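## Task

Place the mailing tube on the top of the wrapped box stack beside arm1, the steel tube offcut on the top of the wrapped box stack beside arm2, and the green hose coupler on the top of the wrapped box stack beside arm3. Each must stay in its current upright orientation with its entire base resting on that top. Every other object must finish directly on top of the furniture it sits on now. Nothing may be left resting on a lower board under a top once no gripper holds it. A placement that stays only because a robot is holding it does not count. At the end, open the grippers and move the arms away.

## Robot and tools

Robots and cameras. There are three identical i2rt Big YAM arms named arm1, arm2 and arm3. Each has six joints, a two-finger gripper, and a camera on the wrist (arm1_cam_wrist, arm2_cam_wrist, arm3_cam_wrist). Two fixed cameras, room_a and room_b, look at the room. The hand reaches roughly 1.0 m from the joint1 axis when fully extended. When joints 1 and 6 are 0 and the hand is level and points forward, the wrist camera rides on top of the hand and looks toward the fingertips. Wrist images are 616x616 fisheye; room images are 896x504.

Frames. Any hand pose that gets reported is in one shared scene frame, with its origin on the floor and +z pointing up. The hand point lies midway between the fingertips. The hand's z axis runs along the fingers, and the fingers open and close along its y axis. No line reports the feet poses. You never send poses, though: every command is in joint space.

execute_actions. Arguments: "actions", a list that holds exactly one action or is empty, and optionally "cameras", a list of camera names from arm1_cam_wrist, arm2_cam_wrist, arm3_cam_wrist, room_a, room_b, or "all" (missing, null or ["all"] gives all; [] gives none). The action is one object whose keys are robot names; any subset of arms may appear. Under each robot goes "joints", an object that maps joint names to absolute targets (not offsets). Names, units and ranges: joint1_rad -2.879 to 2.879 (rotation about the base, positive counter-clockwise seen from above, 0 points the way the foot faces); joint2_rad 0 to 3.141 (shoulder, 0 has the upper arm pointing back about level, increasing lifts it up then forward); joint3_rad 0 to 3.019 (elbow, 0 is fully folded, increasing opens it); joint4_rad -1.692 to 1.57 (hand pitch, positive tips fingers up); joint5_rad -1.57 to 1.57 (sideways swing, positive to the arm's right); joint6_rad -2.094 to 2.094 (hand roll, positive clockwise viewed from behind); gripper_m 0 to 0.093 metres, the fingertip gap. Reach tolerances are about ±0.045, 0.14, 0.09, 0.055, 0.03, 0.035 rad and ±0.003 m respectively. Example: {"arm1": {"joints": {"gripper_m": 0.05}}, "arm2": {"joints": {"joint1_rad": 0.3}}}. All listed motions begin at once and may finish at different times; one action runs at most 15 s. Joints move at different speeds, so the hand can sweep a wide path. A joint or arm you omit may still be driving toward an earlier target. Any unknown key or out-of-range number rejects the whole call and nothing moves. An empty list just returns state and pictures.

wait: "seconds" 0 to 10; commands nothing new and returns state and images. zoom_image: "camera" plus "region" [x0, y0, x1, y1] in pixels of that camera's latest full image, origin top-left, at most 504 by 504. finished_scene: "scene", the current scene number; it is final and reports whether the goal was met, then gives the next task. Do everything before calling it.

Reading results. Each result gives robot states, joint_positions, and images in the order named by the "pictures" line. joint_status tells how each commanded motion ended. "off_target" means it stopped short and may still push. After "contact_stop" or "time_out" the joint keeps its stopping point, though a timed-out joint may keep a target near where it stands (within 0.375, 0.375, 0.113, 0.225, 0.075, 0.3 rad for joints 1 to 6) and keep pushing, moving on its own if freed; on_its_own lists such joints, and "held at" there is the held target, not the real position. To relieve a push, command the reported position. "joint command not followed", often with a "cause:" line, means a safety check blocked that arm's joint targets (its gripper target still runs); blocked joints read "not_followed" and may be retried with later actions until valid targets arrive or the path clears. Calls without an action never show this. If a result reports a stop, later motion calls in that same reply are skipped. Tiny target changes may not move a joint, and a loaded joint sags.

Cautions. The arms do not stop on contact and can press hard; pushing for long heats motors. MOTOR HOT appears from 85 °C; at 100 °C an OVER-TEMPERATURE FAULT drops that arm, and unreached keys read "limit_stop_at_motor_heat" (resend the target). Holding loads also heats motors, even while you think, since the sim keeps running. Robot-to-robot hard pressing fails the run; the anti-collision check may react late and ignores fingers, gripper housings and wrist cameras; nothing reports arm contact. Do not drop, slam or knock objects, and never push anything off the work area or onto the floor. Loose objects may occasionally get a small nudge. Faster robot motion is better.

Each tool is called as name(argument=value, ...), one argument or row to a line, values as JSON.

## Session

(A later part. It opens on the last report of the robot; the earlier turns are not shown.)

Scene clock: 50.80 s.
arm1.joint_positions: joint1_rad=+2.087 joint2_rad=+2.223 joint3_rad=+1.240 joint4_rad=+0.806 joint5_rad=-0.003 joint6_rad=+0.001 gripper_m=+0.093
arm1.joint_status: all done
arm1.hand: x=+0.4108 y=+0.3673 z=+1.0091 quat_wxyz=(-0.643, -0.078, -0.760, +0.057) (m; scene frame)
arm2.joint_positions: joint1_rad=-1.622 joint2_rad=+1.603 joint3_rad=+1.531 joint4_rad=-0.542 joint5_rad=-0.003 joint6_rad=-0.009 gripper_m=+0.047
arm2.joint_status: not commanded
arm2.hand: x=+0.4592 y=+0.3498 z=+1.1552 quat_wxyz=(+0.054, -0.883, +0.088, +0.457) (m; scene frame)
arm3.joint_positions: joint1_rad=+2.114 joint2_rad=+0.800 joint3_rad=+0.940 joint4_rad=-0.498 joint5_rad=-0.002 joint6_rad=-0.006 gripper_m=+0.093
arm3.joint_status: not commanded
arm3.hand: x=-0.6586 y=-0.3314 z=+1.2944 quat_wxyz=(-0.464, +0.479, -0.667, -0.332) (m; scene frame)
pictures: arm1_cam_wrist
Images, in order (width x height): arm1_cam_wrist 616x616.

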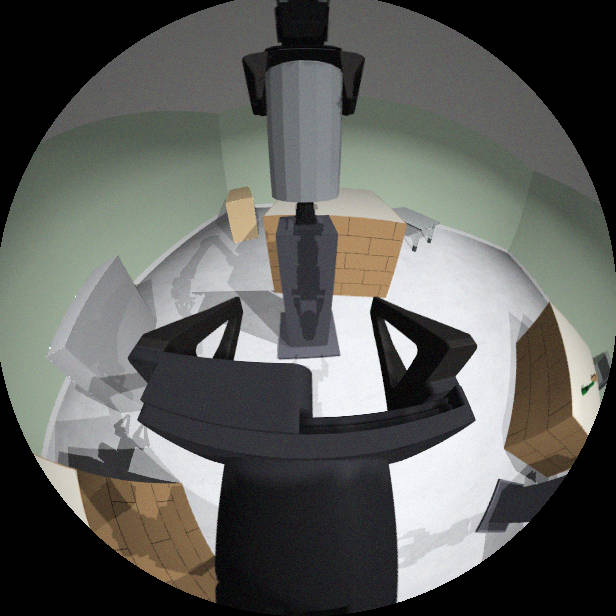

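execute_actions(
  actions=[
    {"arm1":{"joints":{"joint1_rad":2.25,"joint2_rad":1.9,"joint3_rad":0.75}},"arm2":{"joints":{"joint1_rad":1.0,"joint2_rad":2.008,"joint3_rad":1.113,"joint4_rad":0.36}}},
  ],
  cameras=["arm2_cam_wrist","room_a"],
)

zoom_image(
  camera="room_a",
  region=[200, 300, 300, 380],
)

Scene clock: 53.77 s.
arm1.joint_positions: joint1_rad=+2.254 joint2_rad=+1.880 joint3_rad=+0.744 joint4_rad=+0.806 joint5_rad=-0.002 joint6_rad=+0.001 gripper_m=+0.093
arm1.joint_status: all done
arm1.hand: x=+0.2605 y=+0.4981 z=+1.0240 quat_wxyz=(-0.586, -0.015, -0.811, +0.003) (m; scene frame)
arm2.joint_positions: joint1_rad=+1.010 joint2_rad=+2.025 joint3_rad=+1.103 joint4_rad=+0.342 joint5_rad=-0.003 joint6_rad=-0.009 gripper_m=+0.047
arm2.joint_status: all done
arm2.hand: x=+1.6413 y=-0.2474 z=+0.8158 quat_wxyz=(-0.444, -0.310, -0.825, +0.166) (m; scene frame)
arm3.joint_positions: joint1_rad=+2.114 joint2_rad=+0.800 joint3_rad=+0.940 joint4_rad=-0.498 joint5_rad=-0.002 joint6_rad=-0.006 gripper_m=+0.093
arm3.joint_status: not commanded
arm3.hand: x=-0.6586 y=-0.3314 z=+1.2944 quat_wxyz=(-0.464, +0.479, -0.667, -0.332) (m; scene frame)
pictures: arm2_cam_wrist, room_a
Images, in order (width x height): arm2_cam_wrist 616x616, room_a 896x504.

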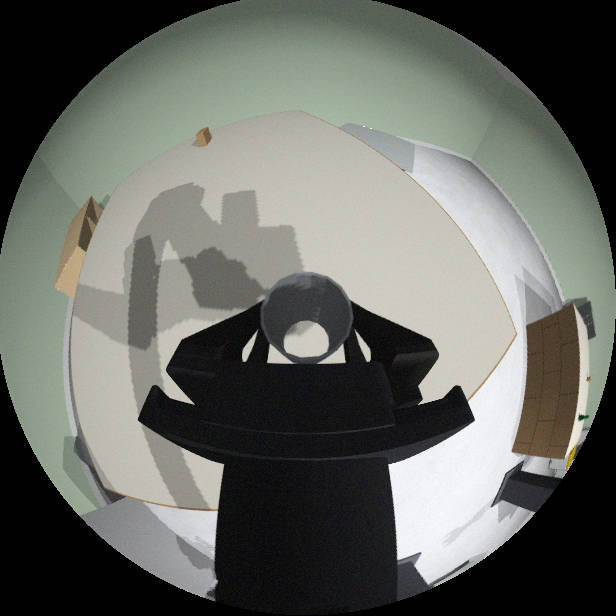

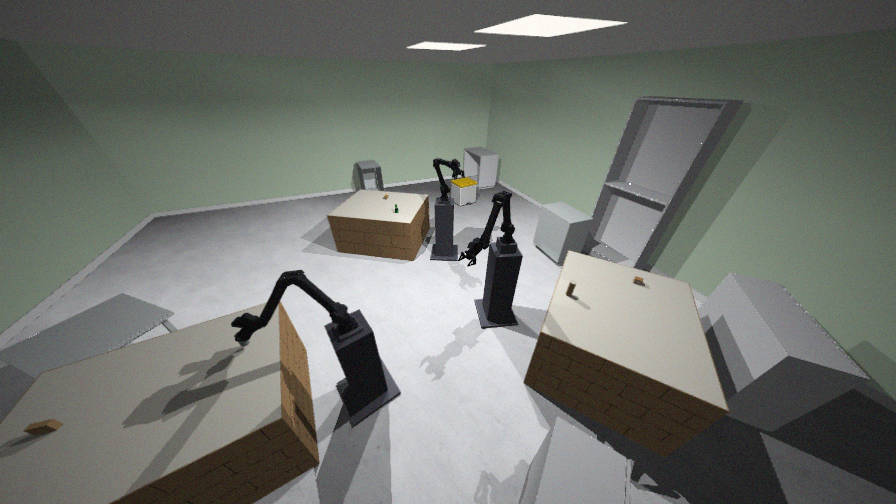

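Region (200, 300, 300, 380) of room_a's 896x504 image, scaled by 5.040, with more detail than that image has; it fills the top 403 rows of this view, and the rest is white.

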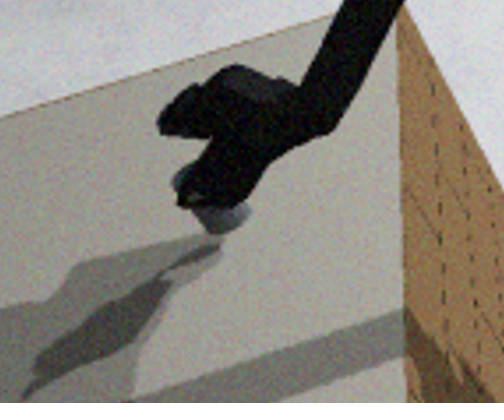

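execute_actions(
  actions=[],
)

Scene clock: 54.10 s.
arm1.joint_positions: joint1_rad=+2.254 joint2_rad=+1.880 joint3_rad=+0.744 joint4_rad=+0.806 joint5_rad=-0.002 joint6_rad=+0.001 gripper_m=+0.093
arm1.joint_status: all done
arm1.hand: x=+0.2605 y=+0.4981 z=+1.0240 quat_wxyz=(-0.586, -0.015, -0.811, +0.003) (m; scene frame)
arm2.joint_positions: joint1_rad=+1.010 joint2_rad=+2.025 joint3_rad=+1.103 joint4_rad=+0.342 joint5_rad=-0.003 joint6_rad=-0.009 gripper_m=+0.047
arm2.joint_status: all done
arm2.hand: x=+1.6413 y=-0.2474 z=+0.8158 quat_wxyz=(-0.444, -0.310, -0.825, +0.166) (m; scene frame)
arm3.joint_positions: joint1_rad=+2.114 joint2_rad=+0.800 joint3_rad=+0.940 joint4_rad=-0.498 joint5_rad=-0.002 joint6_rad=-0.006 gripper_m=+0.093
arm3.joint_status: not commanded
arm3.hand: x=-0.6586 y=-0.3314 z=+1.2944 quat_wxyz=(-0.464, +0.479, -0.667, -0.332) (m; scene frame)
pictures: arm1_cam_wrist, arm2_cam_wrist, arm3_cam_wrist, room_a, room_b
Images, in order (width x height): arm1_cam_wrist 616x616, arm2_cam_wrist 616x616, arm3_cam_wrist 616x616, room_a 896x504, room_b 896x504.

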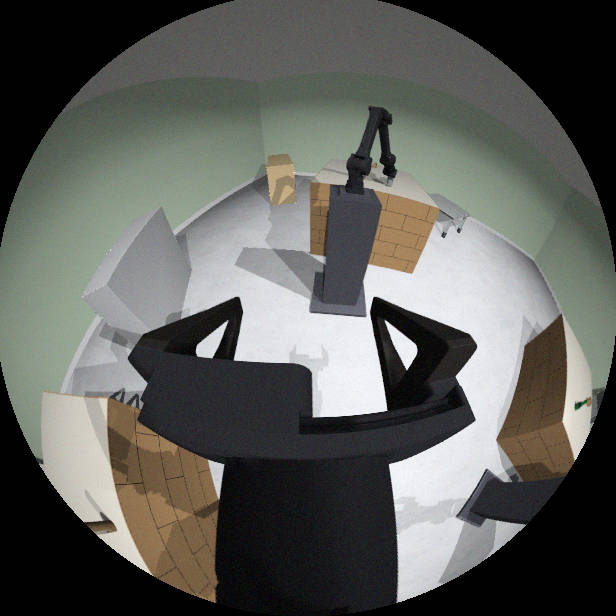

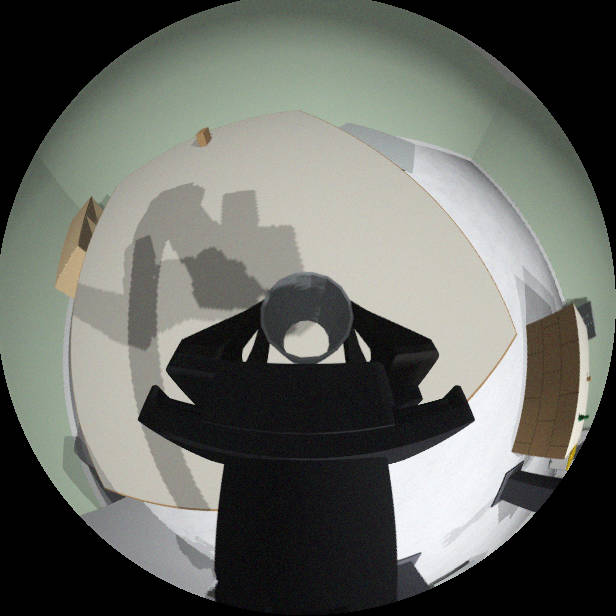

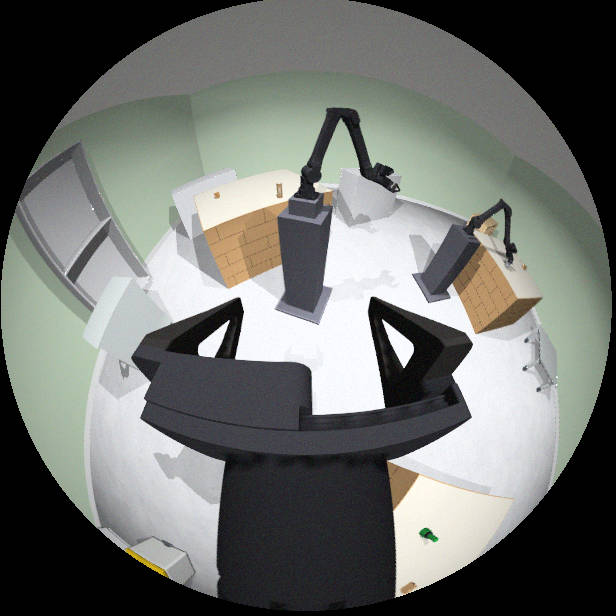

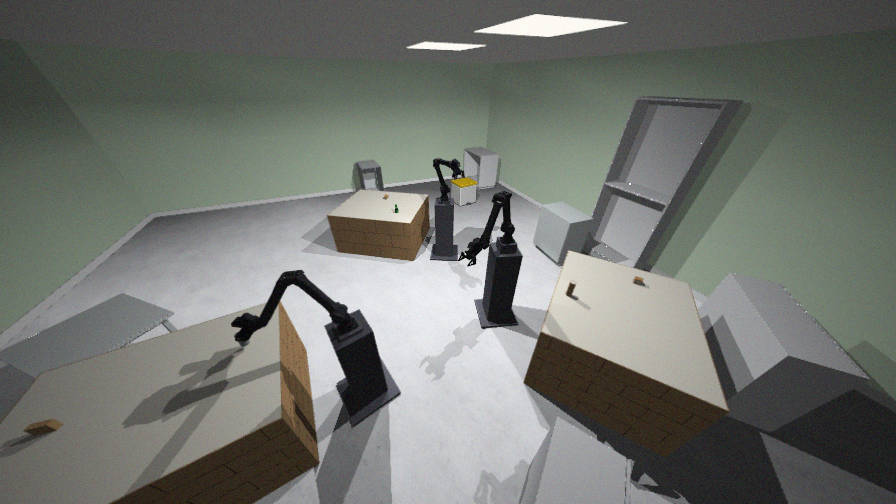

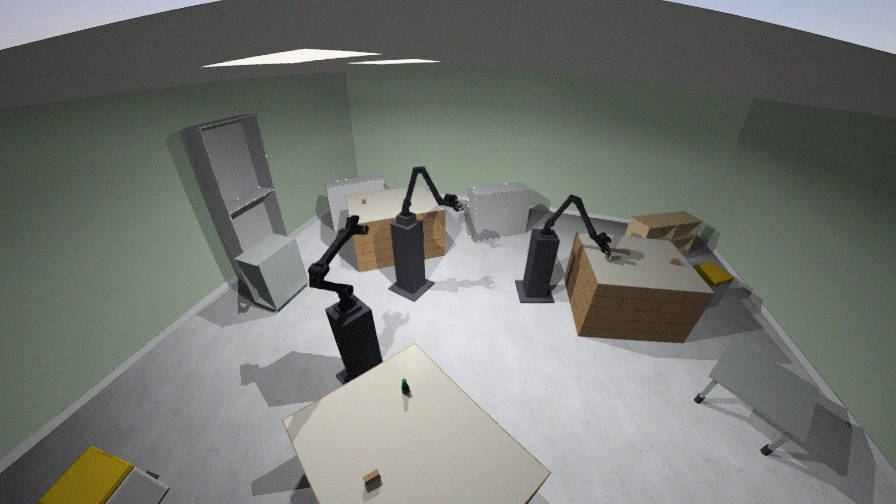

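execute_actions(
  actions=[
    {"arm2":{"joints":{"joint2_rad":2.075,"joint4_rad":0.415}}},
  ],
  cameras=["arm2_cam_wrist","room_a"],
)

Scene clock: 55.30 s.
arm1.joint_positions: joint1_rad=+2.254 joint2_rad=+1.880 joint3_rad=+0.744 joint4_rad=+0.806 joint5_rad=-0.002 joint6_rad=+0.001 gripper_m=+0.093
arm1.joint_status: not commanded
arm1.hand: x=+0.2605 y=+0.4981 z=+1.0240 quat_wxyz=(-0.586, -0.015, -0.811, +0.003) (m; scene frame)
arm2.joint_positions: joint1_rad=+1.010 joint2_rad=+2.087 joint3_rad=+1.103 joint4_rad=+0.389 joint5_rad=-0.003 joint6_rad=-0.009 gripper_m=+0.047
arm2.joint_status: all done
arm2.hand: x=+1.6394 y=-0.2454 z=+0.7841 quat_wxyz=(-0.437, -0.311, -0.828, +0.163) (m; scene frame)
arm3.joint_positions: joint1_rad=+2.114 joint2_rad=+0.800 joint3_rad=+0.940 joint4_rad=-0.498 joint5_rad=-0.002 joint6_rad=-0.006 gripper_m=+0.093
arm3.joint_status: not commanded
arm3.hand: x=-0.6586 y=-0.3314 z=+1.2944 quat_wxyz=(-0.464, +0.479, -0.667, -0.332) (m; scene frame)
pictures: arm2_cam_wrist, room_a
Images, in order (width x height): arm2_cam_wrist 616x616, room_a 896x504.

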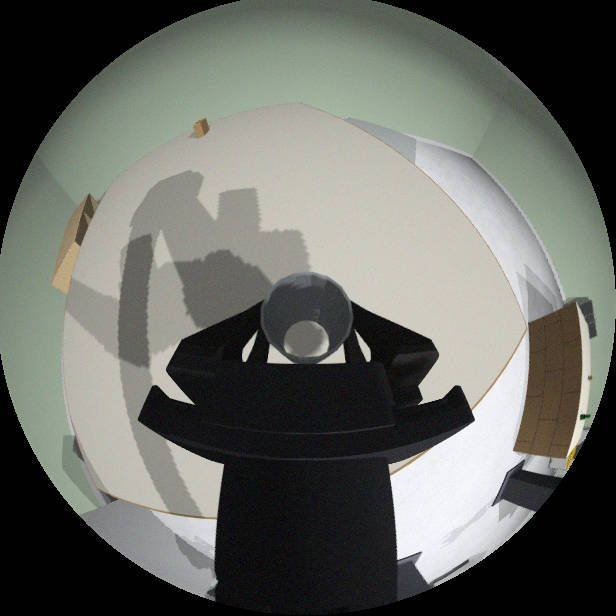

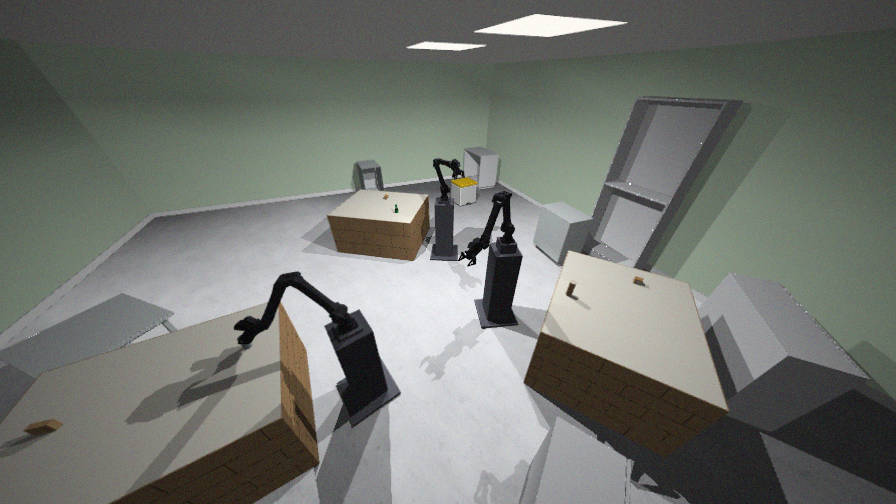

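execute_actions(
  actions=[
    {"arm2":{"joints":{"joint2_rad":2.115,"joint4_rad":0.455}}},
  ],
  cameras=["arm2_cam_wrist","room_a"],
)

Scene clock: 56.07 s.
arm1.joint_positions: joint1_rad=+2.254 joint2_rad=+1.880 joint3_rad=+0.744 joint4_rad=+0.806 joint5_rad=-0.002 joint6_rad=+0.001 gripper_m=+0.093
arm1.joint_status: not commanded
arm1.hand: x=+0.2605 y=+0.4981 z=+1.0240 quat_wxyz=(-0.586, -0.015, -0.811, +0.003) (m; scene frame)
arm2.joint_positions: joint1_rad=+1.010 joint2_rad=+2.101 joint3_rad=+1.103 joint4_rad=+0.430 joint5_rad=-0.003 joint6_rad=-0.009 gripper_m=+0.047
arm2.joint_status: all done
arm2.hand: x=+1.6418 y=-0.2476 z=+0.7832 quat_wxyz=(-0.448, -0.309, -0.822, +0.167) (m; scene frame)
arm3.joint_positions: joint1_rad=+2.114 joint2_rad=+0.800 joint3_rad=+0.940 joint4_rad=-0.498 joint5_rad=-0.002 joint6_rad=-0.006 gripper_m=+0.093
arm3.joint_status: not commanded
arm3.hand: x=-0.6586 y=-0.3314 z=+1.2944 quat_wxyz=(-0.464, +0.479, -0.667, -0.332) (m; scene frame)
pictures: arm2_cam_wrist, room_a
Images, in order (width x height): arm2_cam_wrist 616x616, room_a 896x504.

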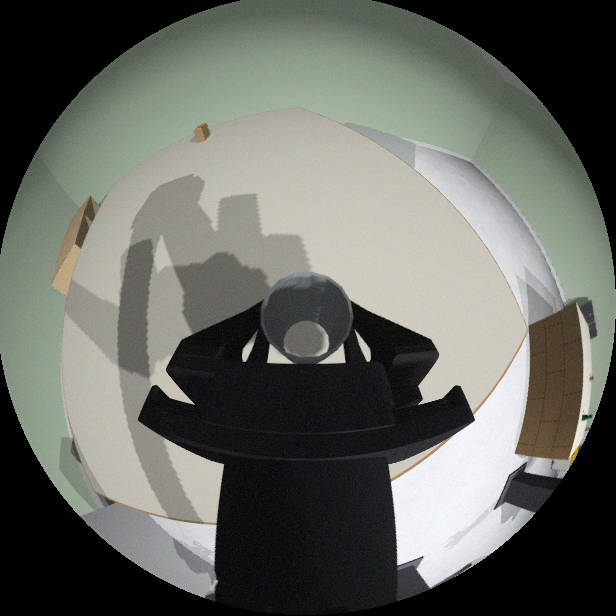

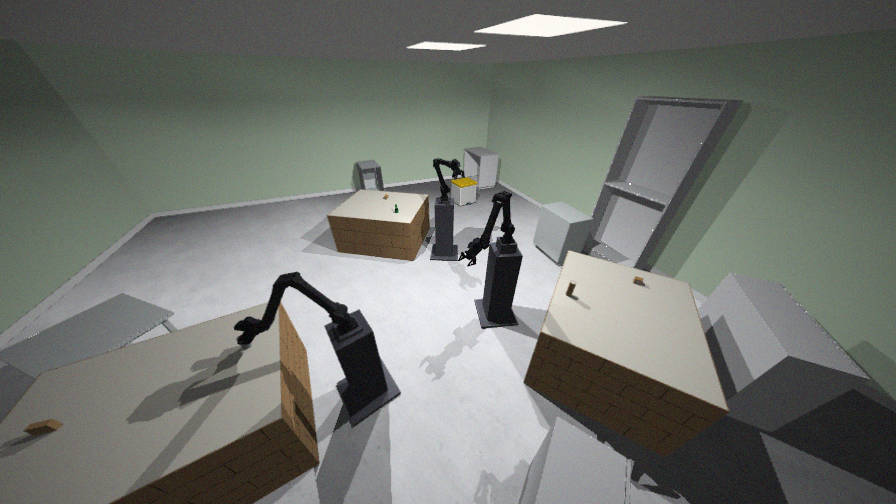

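execute_actions(
  actions=[],
  cameras=["arm2_cam_wrist","room_a"],
)

Scene clock: 56.27 s.
arm1.joint_positions: joint1_rad=+2.254 joint2_rad=+1.880 joint3_rad=+0.744 joint4_rad=+0.806 joint5_rad=-0.002 joint6_rad=+0.001 gripper_m=+0.093
arm1.joint_status: not commanded
arm1.hand: x=+0.2605 y=+0.4981 z=+1.0240 quat_wxyz=(-0.586, -0.015, -0.811, +0.003) (m; scene frame)
arm2.joint_positions: joint1_rad=+1.010 joint2_rad=+2.101 joint3_rad=+1.103 joint4_rad=+0.430 joint5_rad=-0.003 joint6_rad=-0.009 gripper_m=+0.047
arm2.joint_status: all done
arm2.hand: x=+1.6418 y=-0.2476 z=+0.7832 quat_wxyz=(-0.448, -0.309, -0.822, +0.167) (m; scene frame)
arm3.joint_positions: joint1_rad=+2.114 joint2_rad=+0.800 joint3_rad=+0.940 joint4_rad=-0.498 joint5_rad=-0.002 joint6_rad=-0.006 gripper_m=+0.093
arm3.joint_status: not commanded
arm3.hand: x=-0.6586 y=-0.3314 z=+1.2944 quat_wxyz=(-0.464, +0.479, -0.667, -0.332) (m; scene frame)
pictures: arm2_cam_wrist, room_a
Images, in order (width x height): arm2_cam_wrist 616x616, room_a 896x504.

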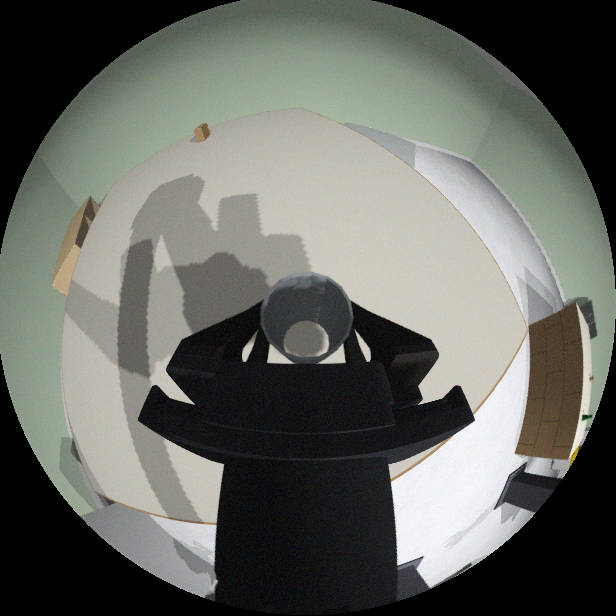

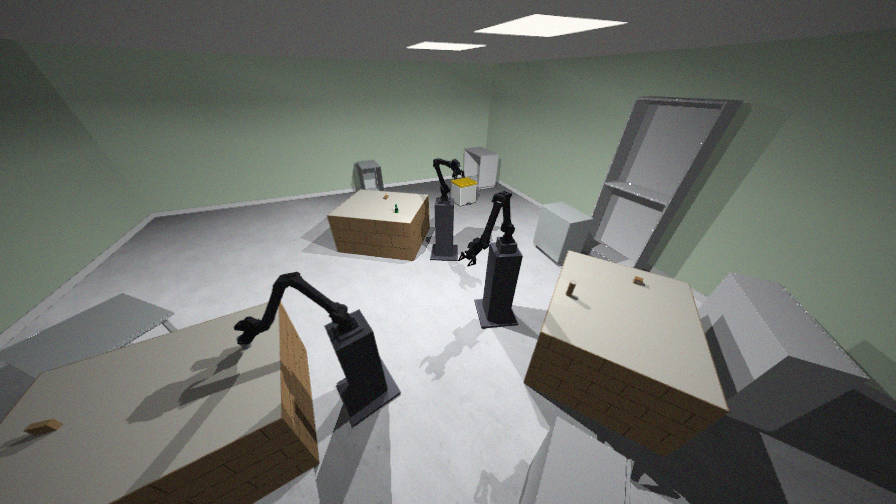

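zoom_image(
  camera="room_a",
  region=[200, 300, 290, 370],
)

execute_actions(
  actions=[
    {"arm2":{"joints":{"joint2_rad":2.14}}},
  ],
  cameras=["arm2_cam_wrist"],
)

Region (200, 300, 290, 370) of room_a's 896x504 image, scaled by 5.600, with more detail than that image has.

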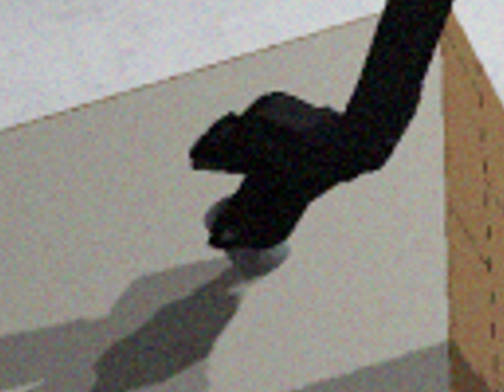

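Scene clock: 56.93 s.
arm1.joint_positions: joint1_rad=+2.254 joint2_rad=+1.880 joint3_rad=+0.744 joint4_rad=+0.806 joint5_rad=-0.002 joint6_rad=+0.001 gripper_m=+0.093
arm1.joint_status: not commanded
arm1.hand: x=+0.2605 y=+0.4981 z=+1.0240 quat_wxyz=(-0.586, -0.015, -0.811, +0.003) (m; scene frame)
arm2.joint_positions: joint1_rad=+1.010 joint2_rad=+2.106 joint3_rad=+1.103 joint4_rad=+0.439 joint5_rad=-0.003 joint6_rad=-0.009 gripper_m=+0.047
arm2.joint_status: all done
arm2.hand: x=+1.6422 y=-0.2479 z=+0.7822 quat_wxyz=(-0.450, -0.308, -0.821, +0.168) (m; scene frame)
arm3.joint_positions: joint1_rad=+2.114 joint2_rad=+0.800 joint3_rad=+0.940 joint4_rad=-0.498 joint5_rad=-0.002 joint6_rad=-0.006 gripper_m=+0.093
arm3.joint_status: not commanded
arm3.hand: x=-0.6586 y=-0.3314 z=+1.2944 quat_wxyz=(-0.464, +0.479, -0.667, -0.332) (m; scene frame)
pictures: arm2_cam_wrist
Images, in order (width x height): arm2_cam_wrist 616x616.

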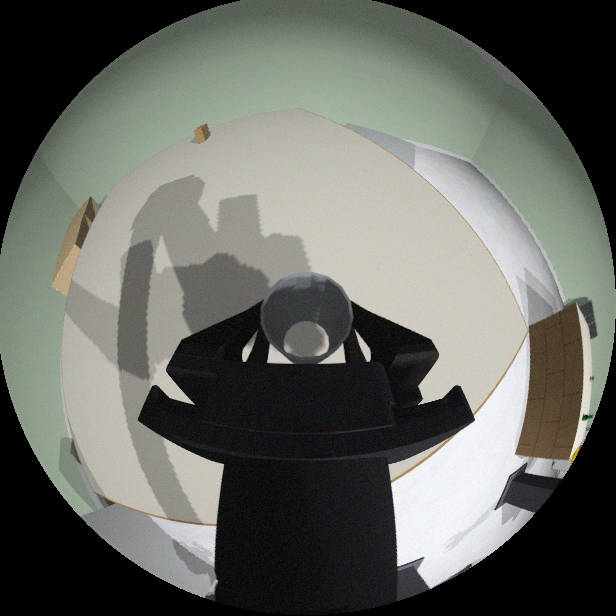

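Contact confirmed. Release.

execute_actions(
  actions=[
    {"arm2":{"joints":{"joint2_rad":2.09,"gripper_m":0.093}}},
  ],
  cameras=["arm2_cam_wrist"],
)

execute_actions(
  actions=[
    {"arm2":{"joints":{"joint2_rad":1.75}}},
  ],
  cameras=["arm2_cam_wrist","room_a","room_b"],
)

Scene clock: 57.73 s.
arm1.joint_positions: joint1_rad=+2.254 joint2_rad=+1.880 joint3_rad=+0.744 joint4_rad=+0.806 joint5_rad=-0.002 joint6_rad=+0.001 gripper_m=+0.093
arm1.joint_status: not commanded
arm1.hand: x=+0.2605 y=+0.4981 z=+1.0240 quat_wxyz=(-0.586, -0.015, -0.811, +0.003) (m; scene frame)
arm2.joint_positions: joint1_rad=+1.010 joint2_rad=+2.106 joint3_rad=+1.103 joint4_rad=+0.439 joint5_rad=-0.003 joint6_rad=-0.009 gripper_m=+0.093
arm2.joint_status: all done
arm2.hand: x=+1.6422 y=-0.2479 z=+0.7823 quat_wxyz=(-0.450, -0.308, -0.821, +0.168) (m; scene frame)
arm3.joint_positions: joint1_rad=+2.114 joint2_rad=+0.800 joint3_rad=+0.940 joint4_rad=-0.498 joint5_rad=-0.002 joint6_rad=-0.006 gripper_m=+0.093
arm3.joint_status: not commanded
arm3.hand: x=-0.6586 y=-0.3314 z=+1.2944 quat_wxyz=(-0.464, +0.479, -0.667, -0.332) (m; scene frame)
pictures: arm2_cam_wrist
Images, in order (width x height): arm2_cam_wrist 616x616.

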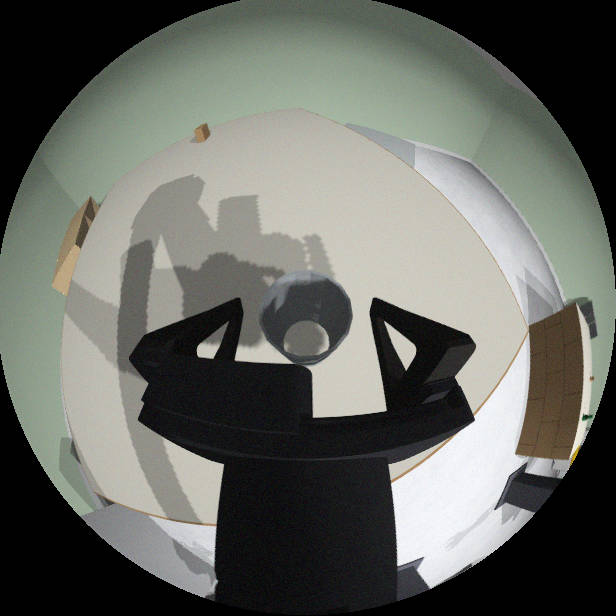

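Scene clock: 59.03 s.
arm1.joint_positions: joint1_rad=+2.254 joint2_rad=+1.880 joint3_rad=+0.744 joint4_rad=+0.806 joint5_rad=-0.002 joint6_rad=+0.001 gripper_m=+0.093
arm1.joint_status: not commanded
arm1.hand: x=+0.2605 y=+0.4981 z=+1.0240 quat_wxyz=(-0.586, -0.015, -0.811, +0.003) (m; scene frame)
arm2.joint_positions: joint1_rad=+1.010 joint2_rad=+1.746 joint3_rad=+1.103 joint4_rad=+0.446 joint5_rad=-0.003 joint6_rad=-0.009 gripper_m=+0.093
arm2.joint_status: all done
arm2.hand: x=+1.6530 y=-0.2599 z=+1.0286 quat_wxyz=(-0.592, -0.273, -0.725, +0.223) (m; scene frame)
arm3.joint_positions: joint1_rad=+2.114 joint2_rad=+0.800 joint3_rad=+0.940 joint4_rad=-0.498 joint5_rad=-0.002 joint6_rad=-0.006 gripper_m=+0.093
arm3.joint_status: not commanded
arm3.hand: x=-0.6586 y=-0.3314 z=+1.2944 quat_wxyz=(-0.464, +0.479, -0.667, -0.332) (m; scene frame)
pictures: arm2_cam_wrist, room_a, room_b
Images, in order (width x height): arm2_cam_wrist 616x616, room_a 896x504, room_b 896x504.

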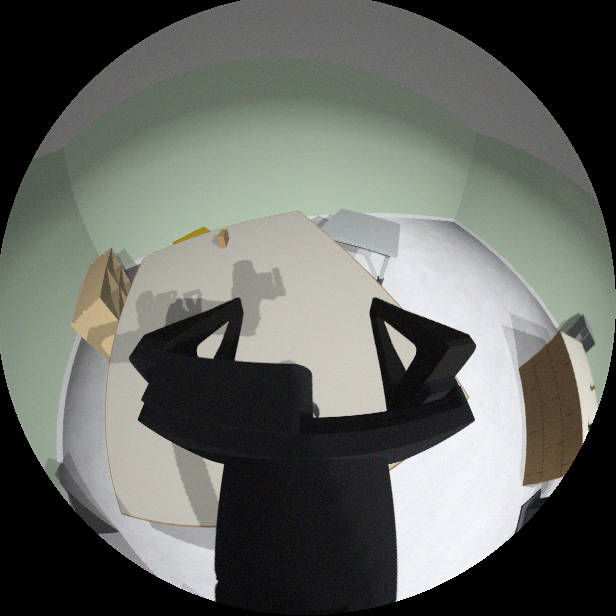

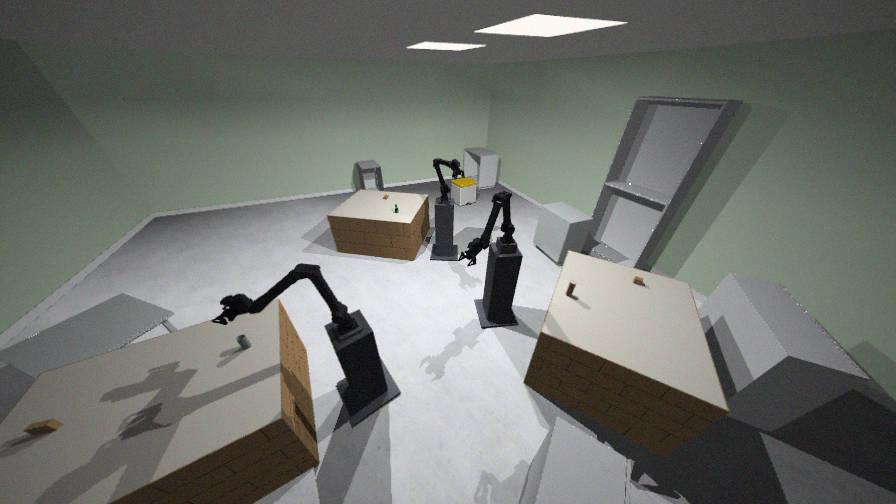

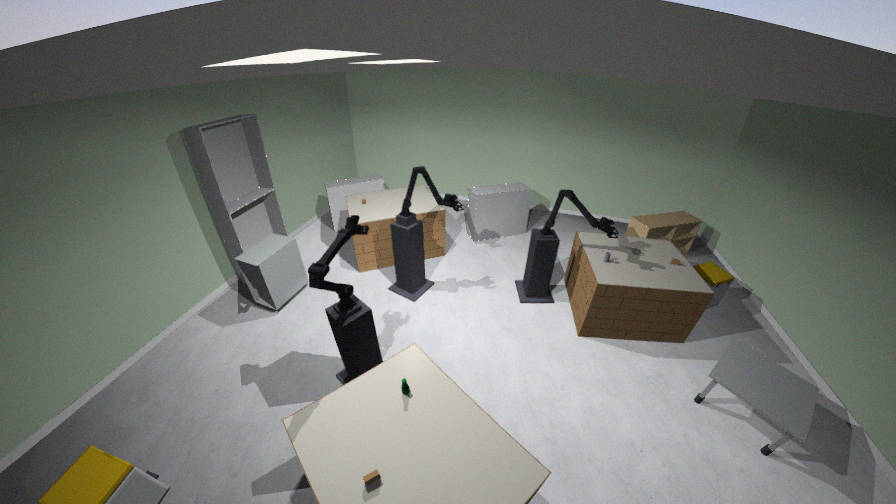

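finished_scene(
  scene=2,
)

The scene is finished: the task was done.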